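## Task

Take plate G16 out of slot 3 of plate hotel H1 and set it in nest RG, lying flat within the nest's locators with its well A1 at the nest corner labelled A1. Every other plate in H1 must be left exactly as it was. The plate must stay in place without the robot holding it, and the gripper must release it and withdraw at the end.

## Robot and tools

Robot: a single four-axis plate handler. Its joints are a vertical lift (0.000 to 0.550 m), shoulder (-2.000 to 2.000 rad), elbow (-2.800 to 2.800 rad) and wrist yaw (-12.566 to 12.566 rad), followed by a two-finger gripper that always stays level and can only rotate about vertical. The controlled point, end_effector_position, is midway between the two rubber pads, about 2 to 3 cm back from the fingertips. Fingers extend along the gripper's +x axis and close along its y axis. Keep the elbow angle at least 0.4 rad away from 0, or the arm may fold and fault.

Frames: the scene frame has its origin on the table surface under the arm base, +z up, and +y to the left when facing along +x. Reported poses (end_effector_position in metres, end_effector_quat_wxyz) use this frame; the reported position can be slightly wrong, more so when the arm is extended. Motion commands, however, are given in the gripper's own axes.

Labware: on each plate, well A1 sits at the labelled short end, in the corner opposite the labelled long side. Hotel H1 has 6 slots numbered upward from slot 1; each shelf is a two-pronged fork with locating pins, and stored plates face a short end outward.

execute_actions(actions): a list of actions run in sequence. Each action is a table of 1 to 15 rows; each row lasts one control step (1/30 s) and, if fewer than 15 rows are given, the last row repeats to fill 15 steps (0.5 s). A row is five numbers, each in [-1, 1]: dx, dy, dz, rz, opening. dx, dy, dz, rz are an offset in the gripper frame from the gripper's measured pose at the start of that action (for a call's first action, the last pose reported in this scene); every row refers to that same start, not the prior row. Scale: 1.0 equals 0.6 m of translation or 180 degrees of rotation; rz turns from +x toward +y. opening is absolute, not an offset: +1 is fully open (0.140 m), -1 is closed (pads still 0.066 m apart). Full open to closed needs at least about 0.6 s. An empty list simply returns the current state and images.

Each control step, the commanded pose is clipped to within 70 mm and 16 degrees of the measured pose, then joints are driven toward it; after an action the arm goes no further than the last clipped pose, so large displacements need several actions. The Hand target line shows where the controller is currently heading. Step readings list end_effector_position at some steps; HELD means that step was partly blocked.

move(target, speed, blocking): target is one five-number row as above, an offset in gripper axes from the pose in the latest result that showed one, plus an absolute opening applied at the start. The gripper travels a straight path lasting 0.5 to 10 s (it stops short if 10 s is not enough), turning the shorter way. speed is top path speed in m/s, 0.002 to 0.5 (default 0.25); rotation is capped at twice that in rad/s. The path ignores obstacles and the real hand can lag, drift or overshoot speed, particularly with a nearly straight arm. Faster contact and aiming further past the contact mean harder impacts and pushes. With blocking=false the result arrives after 0.5 s while motion continues; other moves and actions are refused until a result shows it ended, so use wait or stop. The move: line reports the ending (done, off_target, moving, held, fault) and limits: paced means the sent pose was clipped, held means a check blocked steps (the arm may then speed up sharply). Distance to target is also given.

wait(seconds): 0 to 10; lets the scene run with the last command held, returning early if a running move ends. stop(): brakes a running move, needing room to decelerate; fingers continue. zoom_image(camera, region): camera is cam_wrist (616x616 fisheye, K=[[223.775, 0, 310.188], [0, 223.104, 306.297], [0, 0, 1]], D=[-0.05, 0, 0, 0]); region is [x0, y0, x1, y1] in pixels, at most 504 by 504. finished_scene(scene): ends the current scene by its number; irreversible, and the result reports success.

Gripping: grip_measured is the measured finger opening on the command scale (Joint positions gives metres). Readings may be offset by up to about 1 mm, constant within a scene. Commanding about 0.04 below grip_measured grips firmly; smaller margins grip lighter. Pads push up to about 18 N each; a fast close can push harder. A held part may occasionally be tugged briefly.

Safety: a pose unreachable line means the clearance check altered or blocked the command. Because offsets are from the measured pose, repeating a small offset against a rigid object does not push harder, but against something yielding it does. If contact torque reaches a joint's load limit (lift 52.8 N, shoulder 7.92 N m, elbow 3.96 N m, wrist yaw 1.32 N m, payload included) the arm halts for 10 s and the rest of the call is skipped. Holding a load heats motors; MOTOR HOT appears from 85 °C and at 100 °C an OVER-TEMPERATURE FAULT brakes the arm. Avoid dropping or slamming plates, hard collisions, disturbing other hotel plates, and anything leaving the table.

Each tool is called as name(argument=value, ...) on one line, values as JSON.

## Session

execute_actions(actions=[])

Scene clock: 0.00 s.
end_effector_position=(+0.5093, +0.2520, +0.2878) grip_measured=+1.00 end_effector_quat_wxyz=(+0.935, -0.000, -0.000, +0.355)
Joint positions: [ 0.283 -0.282 -1.125 -4.15   0.14 ]
Hand target: +0.509, +0.252, +0.288; +0.935, -0.000, -0.000, +0.355

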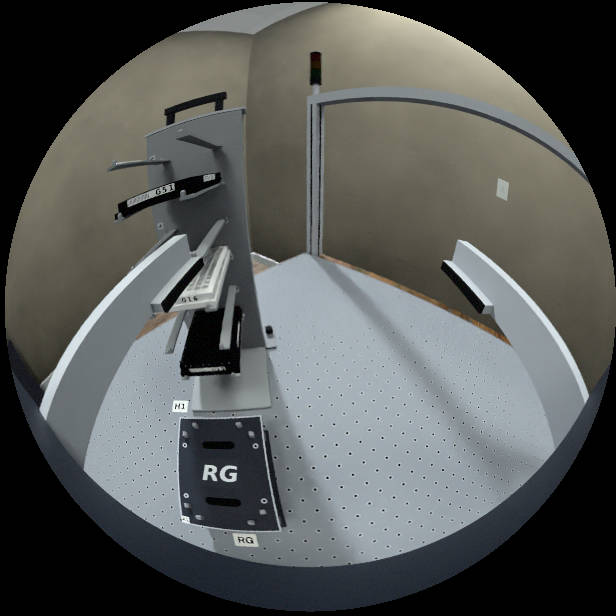

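zoom_image(camera="cam_wrist", region=[90, 80, 330, 560])

move(target=[0,0.2,0,0,1])

Region (90, 80, 330, 560) of cam_wrist's 616x616 image, scaled by 1.050, with more detail than that image has.

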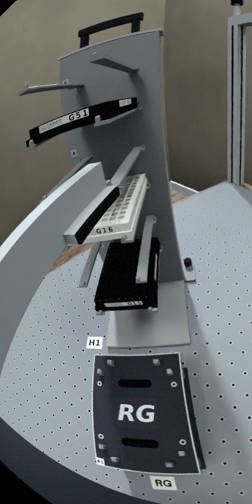

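Scene clock: 1.27 s.
end_effector_position=(+0.4294, +0.3417, +0.2878) grip_measured=+1.00 end_effector_quat_wxyz=(+0.935, -0.000, -0.000, +0.356)
Joint positions: [ 0.283  0.16  -1.175 -4.54   0.14 ]
Hand target: +0.430, +0.342, +0.288; +0.935, -0.000, -0.000, +0.355
Off the commanded pose: 0.000 m, 0 deg.
move: done

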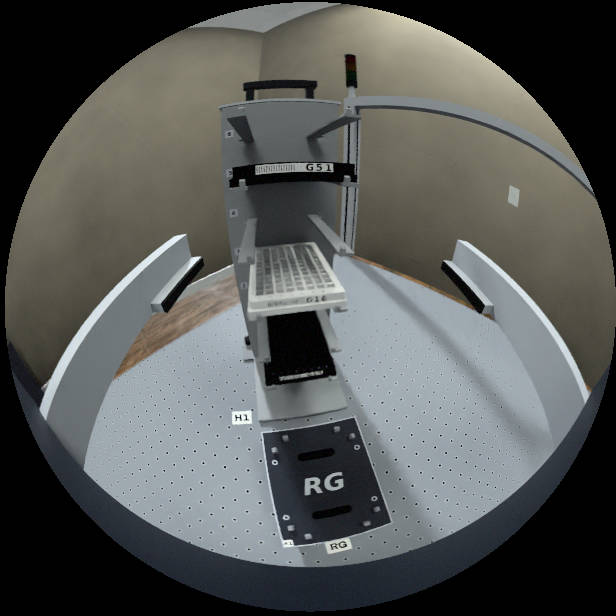

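move(target=[0,0,0,0.06,1])

Scene clock: 2.57 s.
end_effector_position=(+0.4295, +0.3416, +0.2878) grip_measured=+1.00 end_effector_quat_wxyz=(+0.897, -0.000, -0.000, +0.442)
Joint positions: [ 0.283  0.062 -1.156 -4.274  0.14 ]
Hand target: +0.429, +0.342, +0.288; +0.897, -0.000, -0.000, +0.442
Off the commanded pose: 0.000 m, 0 deg.
move: done

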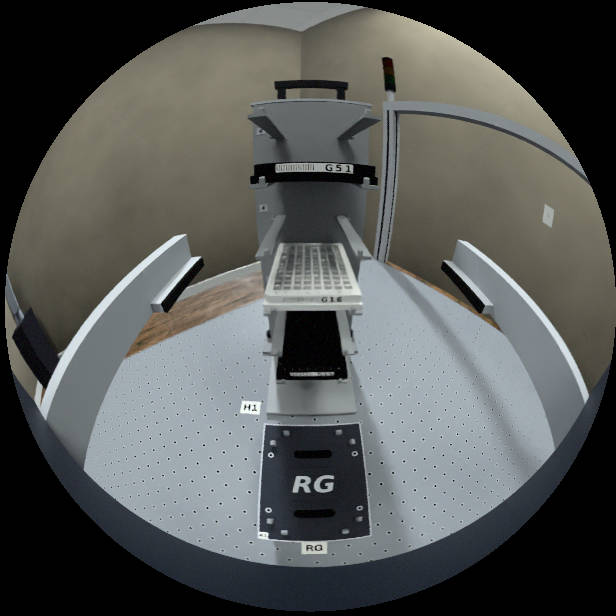

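move(target=[0,0,-0.075,0,1])

Scene clock: 4.17 s.
end_effector_position=(+0.4295, +0.3416, +0.2427) grip_measured=+1.00 end_effector_quat_wxyz=(+0.897, -0.000, -0.000, +0.442)
Joint positions: [ 0.238  0.062 -1.156 -4.274  0.14 ]
Hand target: +0.430, +0.342, +0.243; +0.897, -0.000, -0.000, +0.442
Off the commanded pose: 0.000 m, 0 deg.
move: done

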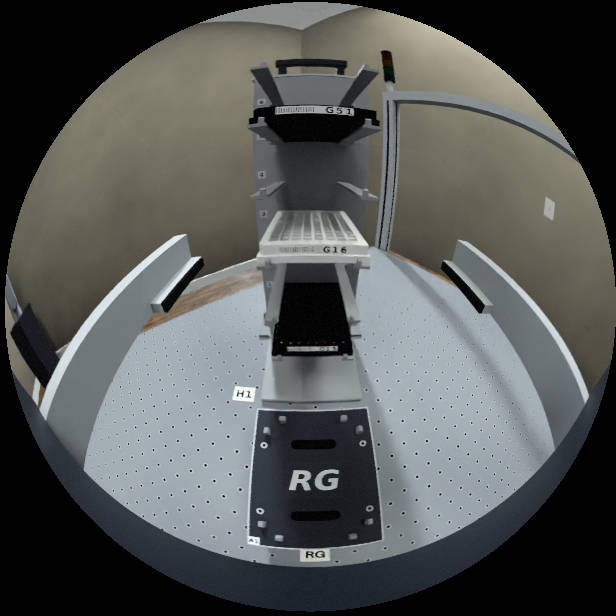

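move(target=[0.1,0,-0.017,0,1])

Scene clock: 5.80 s.
end_effector_position=(+0.4661, +0.3892, +0.2325) grip_measured=+1.00 end_effector_quat_wxyz=(+0.897, -0.000, -0.000, +0.442)
Joint positions: [ 0.228  0.175 -1.45  -4.093  0.14 ]
Hand target: +0.466, +0.389, +0.233; +0.897, -0.000, -0.000, +0.442
Off the commanded pose: 0.000 m, 0 deg.
move: done

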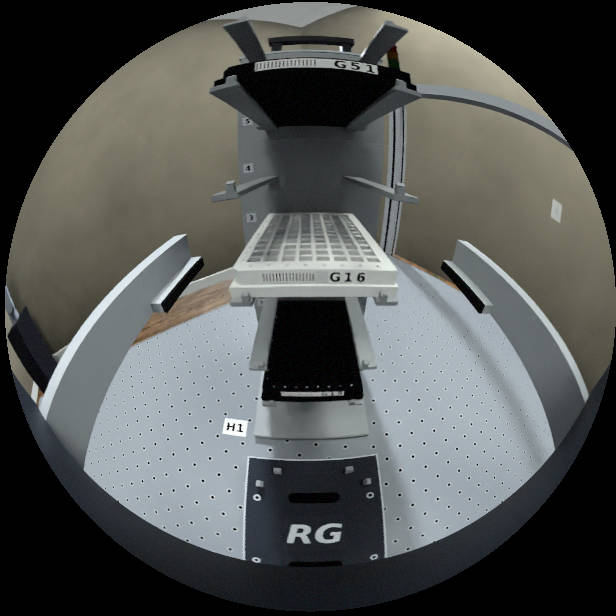

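move(target=[0.09,-0.006,0,0,1], speed=0.1)

Scene clock: 7.17 s.
end_effector_position=(+0.5020, +0.4297, +0.2325) grip_measured=+1.00 end_effector_quat_wxyz=(+0.897, -0.000, -0.000, +0.441)
Joint positions: [ 0.228  0.291 -1.75  -3.909  0.14 ]
Hand target: +0.502, +0.430, +0.233; +0.897, -0.000, -0.000, +0.442
Off the commanded pose: 0.000 m, 0 deg.
move: done

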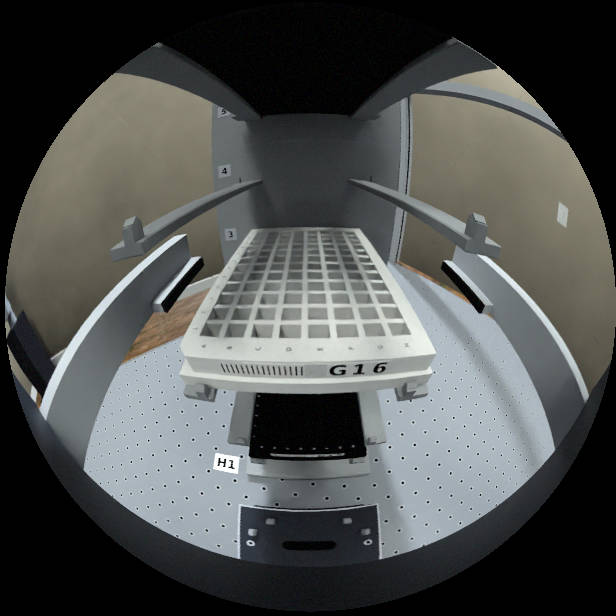

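move(target=[0.02,0,-0.008,0,1], speed=0.05)

move(target=[0,0,0,0,-0.52])

Scene clock: 8.80 s.
end_effector_position=(+0.5094, +0.4392, +0.2277) grip_measured=+1.00 end_effector_quat_wxyz=(+0.897, -0.000, -0.000, +0.441)
Joint positions: [ 0.223  0.323 -1.825 -3.868  0.14 ]
Hand target: +0.509, +0.439, +0.228; +0.897, -0.000, -0.000, +0.441
Off the commanded pose: 0.000 m, 0 deg.
move: done

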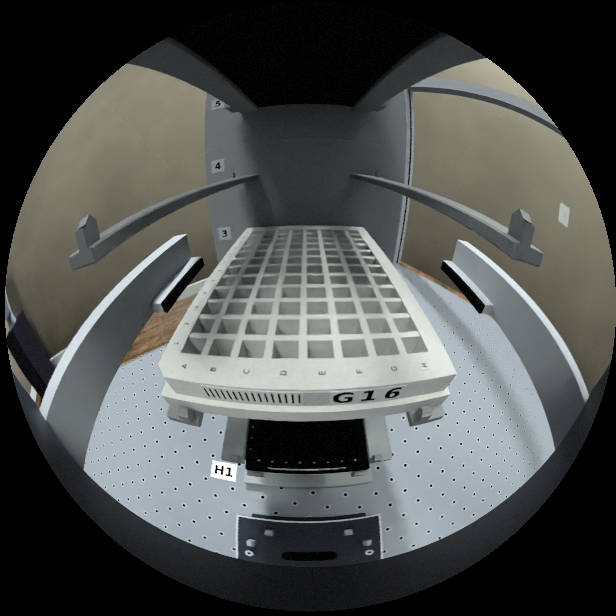

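Scene clock: 19.30 s.
end_effector_position=(+0.5020, +0.4435, +0.2277) grip_measured=-0.52 end_effector_quat_wxyz=(+0.890, -0.000, -0.000, +0.456)
Joint positions: [ 0.223  0.329 -1.818 -3.847  0.084]
Hand target: +0.504, +0.442, +0.228; +0.892, -0.000, -0.000, +0.453
Off the commanded pose: 0.009 m, 2 deg.
TORQUE FAULT: the external load on joint 4 (wrist yaw) reached its load limit, and the arm stopped for 10 seconds. That time counts as 20 of the actions that you can send in this scene. The arm's remaining commands of this call were not run. The arm holds where it stopped, with its grip as last carried out, and accepts commands again: back off and push less far. The arm stops again, at the same cost, whenever a joint's load reaches its limit.
move: fault

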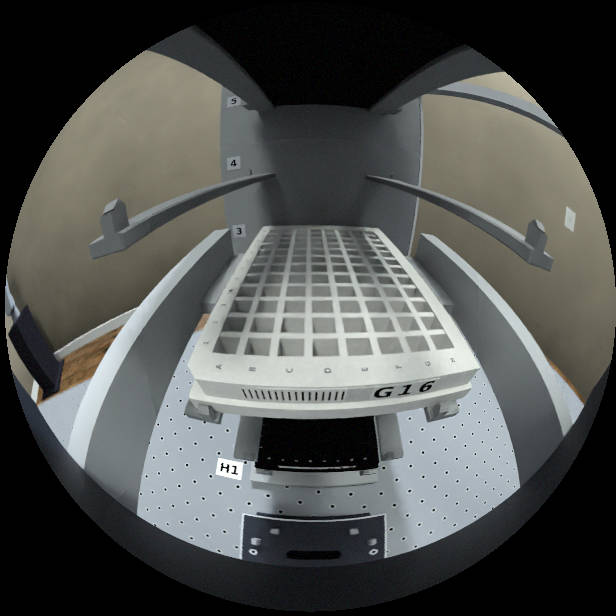

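move(target=[0,0,0,0,-0.58])

move(target=[0,0,0.015,0,-0.58], speed=0.02)

Scene clock: 20.40 s.
end_effector_position=(+0.5012, +0.4440, +0.2277) grip_measured=-0.56 end_effector_quat_wxyz=(+0.889, -0.000, -0.000, +0.458)
Joint positions: [ 0.223  0.331 -1.818 -3.845  0.082]
Hand target: +0.502, +0.443, +0.228; +0.890, -0.000, -0.000, +0.456
Off the commanded pose: 0.001 m, 0 deg.
move: done

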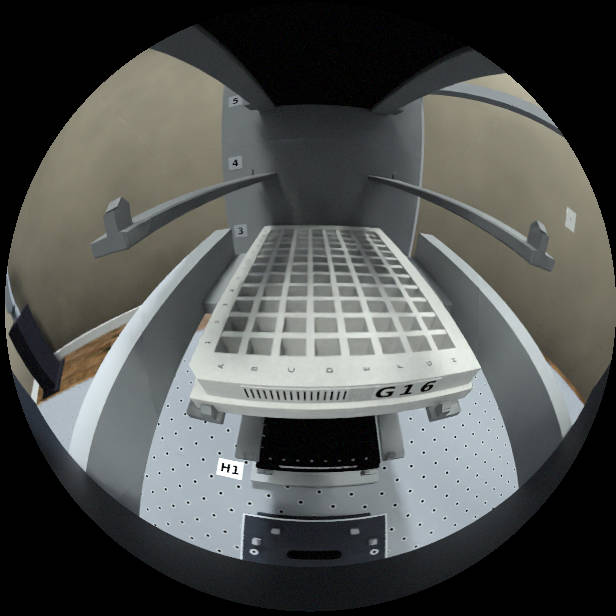

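Scene clock: 21.10 s.
end_effector_position=(+0.5012, +0.4440, +0.2367) grip_measured=-0.56 end_effector_quat_wxyz=(+0.889, -0.000, -0.000, +0.458)
Joint positions: [ 0.232  0.331 -1.818 -3.846  0.082]
Hand target: +0.501, +0.444, +0.237; +0.889, -0.000, -0.000, +0.458
Off the commanded pose: 0.000 m, 0 deg.
move: done

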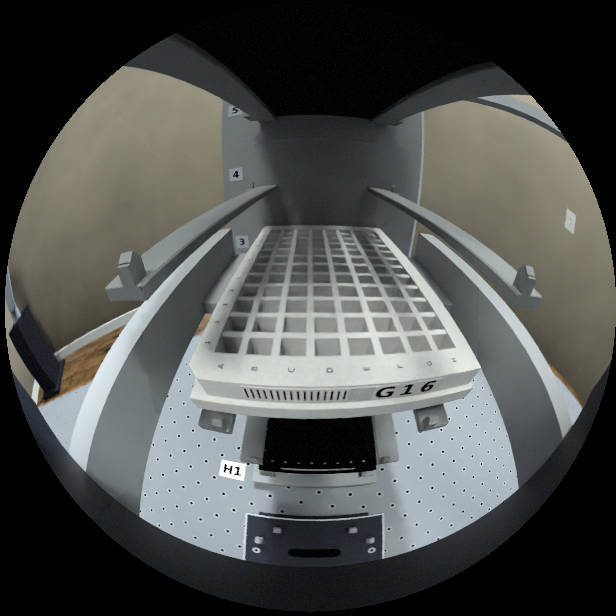

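move(target=[0,0,0.005,0,-0.58], speed=0.02)

move(target=[-0.25,0,0,0,-0.58], speed=0.08)

Scene clock: 22.27 s.
end_effector_position=(+0.5012, +0.4440, +0.2397) grip_measured=-0.56 end_effector_quat_wxyz=(+0.889, -0.000, -0.000, +0.458)
Joint positions: [ 0.235  0.331 -1.818 -3.846  0.082]
Hand target: +0.501, +0.444, +0.240; +0.889, -0.000, -0.000, +0.458
Off the commanded pose: 0.000 m, 0 deg.
move: done

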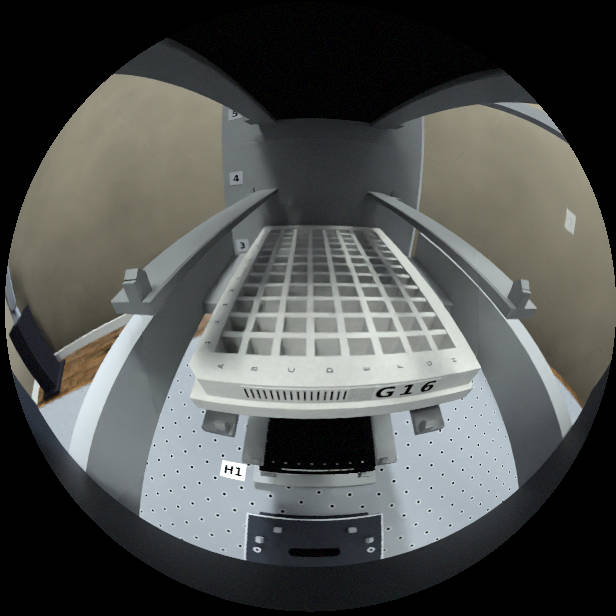

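Scene clock: 24.43 s.
end_effector_position=(+0.4139, +0.3219, +0.2397) grip_measured=-0.56 end_effector_quat_wxyz=(+0.889, -0.000, -0.000, +0.458)
Joint positions: [ 0.235  0.005 -1.041 -4.297  0.082]
Hand target: +0.414, +0.322, +0.240; +0.889, -0.000, -0.000, +0.458
Off the commanded pose: 0.000 m, 0 deg.
move: done

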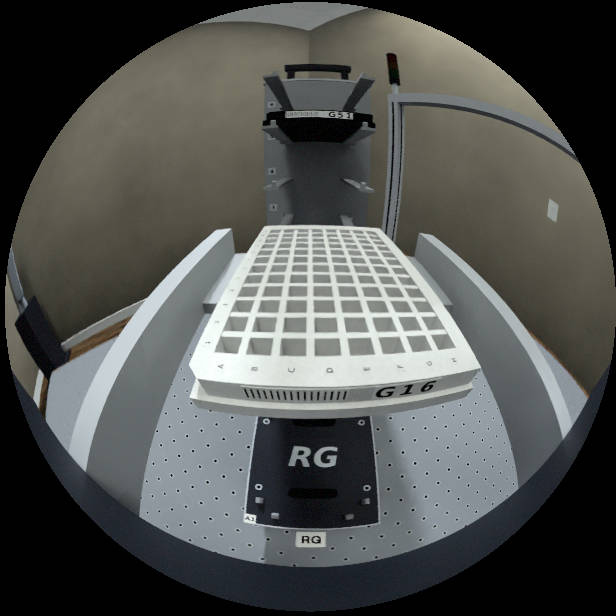

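move(target=[-0.065,0.013,-0.27,0,-0.58], speed=0.15)

Scene clock: 36.53 s.
end_effector_position=(+0.3874, +0.2940, +0.0821) grip_measured=-0.56 end_effector_quat_wxyz=(+0.892, -0.000, -0.000, +0.452)
Joint positions: [ 0.077 -0.021 -0.872 -4.453  0.082]
Hand target: +0.387, +0.294, +0.082; +0.892, -0.000, -0.000, +0.452
Off the commanded pose: 0.005 m, 1 deg.
TORQUE FAULT: the external load on joint 1 (lift) reached its load limit, and the arm stopped for 10 seconds. That time counts as 20 of the actions that you can send in this scene. The arm's remaining commands of this call were not run. The arm holds where it stopped, with its grip as last carried out, and accepts commands again: back off and push less far. The arm stops again, at the same cost, whenever a joint's load reaches its limit.
move: fault

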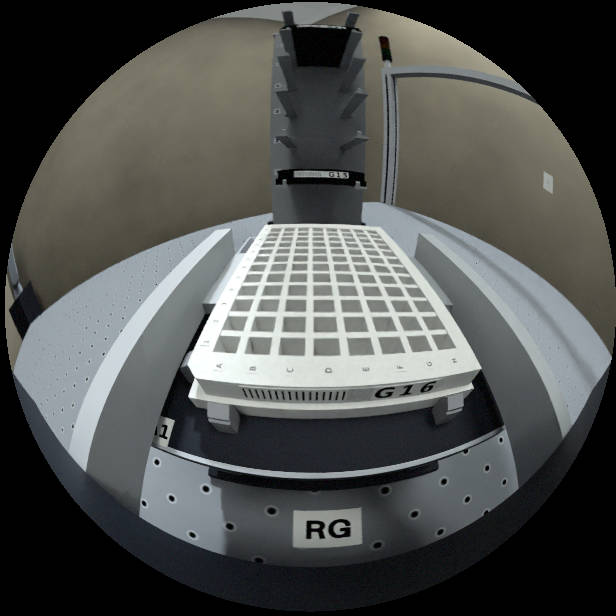

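move(target=[0,0,0,0,-0.3])

move(target=[-0.03,0,0.1,0,1], speed=0.08)

Scene clock: 37.33 s.
end_effector_position=(+0.3874, +0.2939, +0.0820) grip_measured=-0.30 end_effector_quat_wxyz=(+0.892, -0.000, -0.000, +0.452)
Joint positions: [ 0.077 -0.021 -0.872 -4.453  0.092]
Hand target: +0.387, +0.294, +0.082; +0.892, -0.000, -0.000, +0.452
Off the commanded pose: 0.000 m, 0 deg.
move: done

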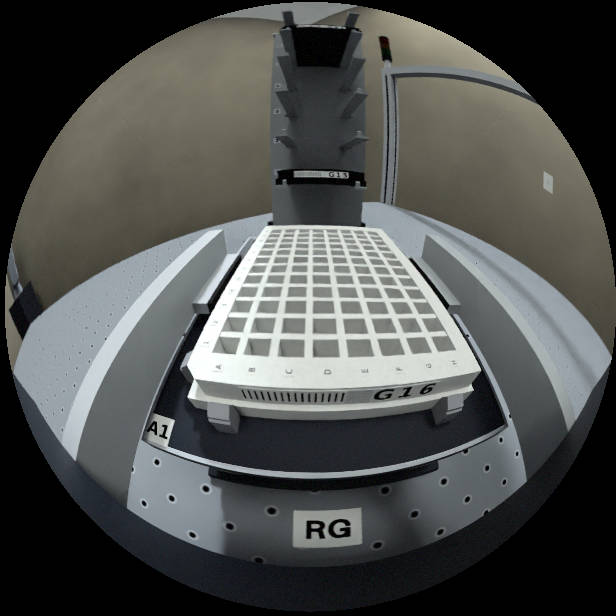

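Scene clock: 38.40 s.
end_effector_position=(+0.3766, +0.2795, +0.1421) grip_measured=+1.00 end_effector_quat_wxyz=(+0.892, -0.000, -0.000, +0.452)
Joint positions: [ 0.137 -0.041 -0.795 -4.51   0.14 ]
Hand target: +0.377, +0.279, +0.142; +0.892, -0.000, -0.000, +0.452
Off the commanded pose: 0.000 m, 0 deg.
move: done

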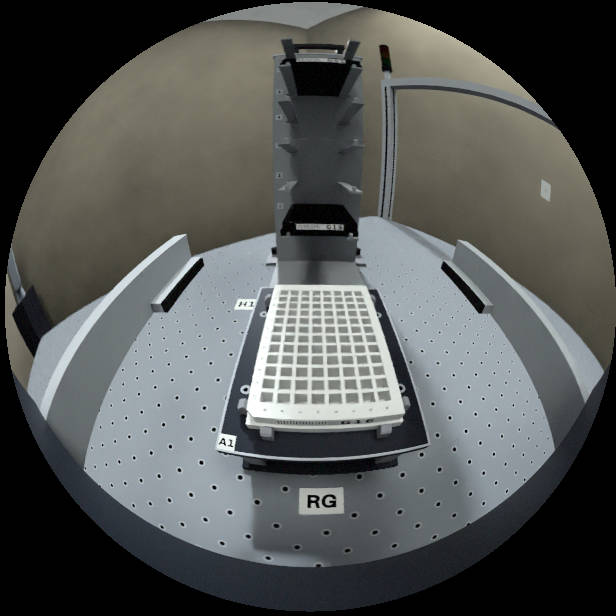

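zoom_image(camera="cam_wrist", region=[210, 270, 440, 470])

Region (210, 270, 440, 470) of cam_wrist's 616x616 image, scaled by 2.191, with more detail than that image has; it fills the top 438 rows of this view, and the rest is white.

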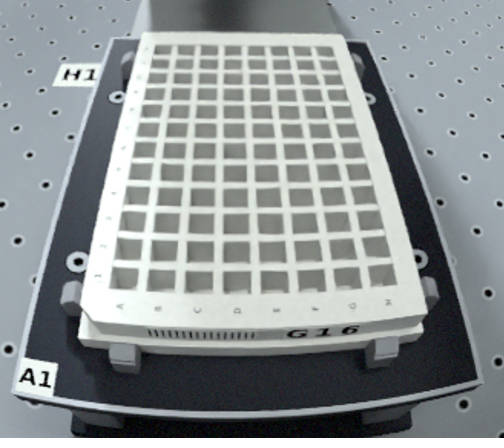

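Looks seated.

finished_scene(scene=1)

The scene is finished: the task was done.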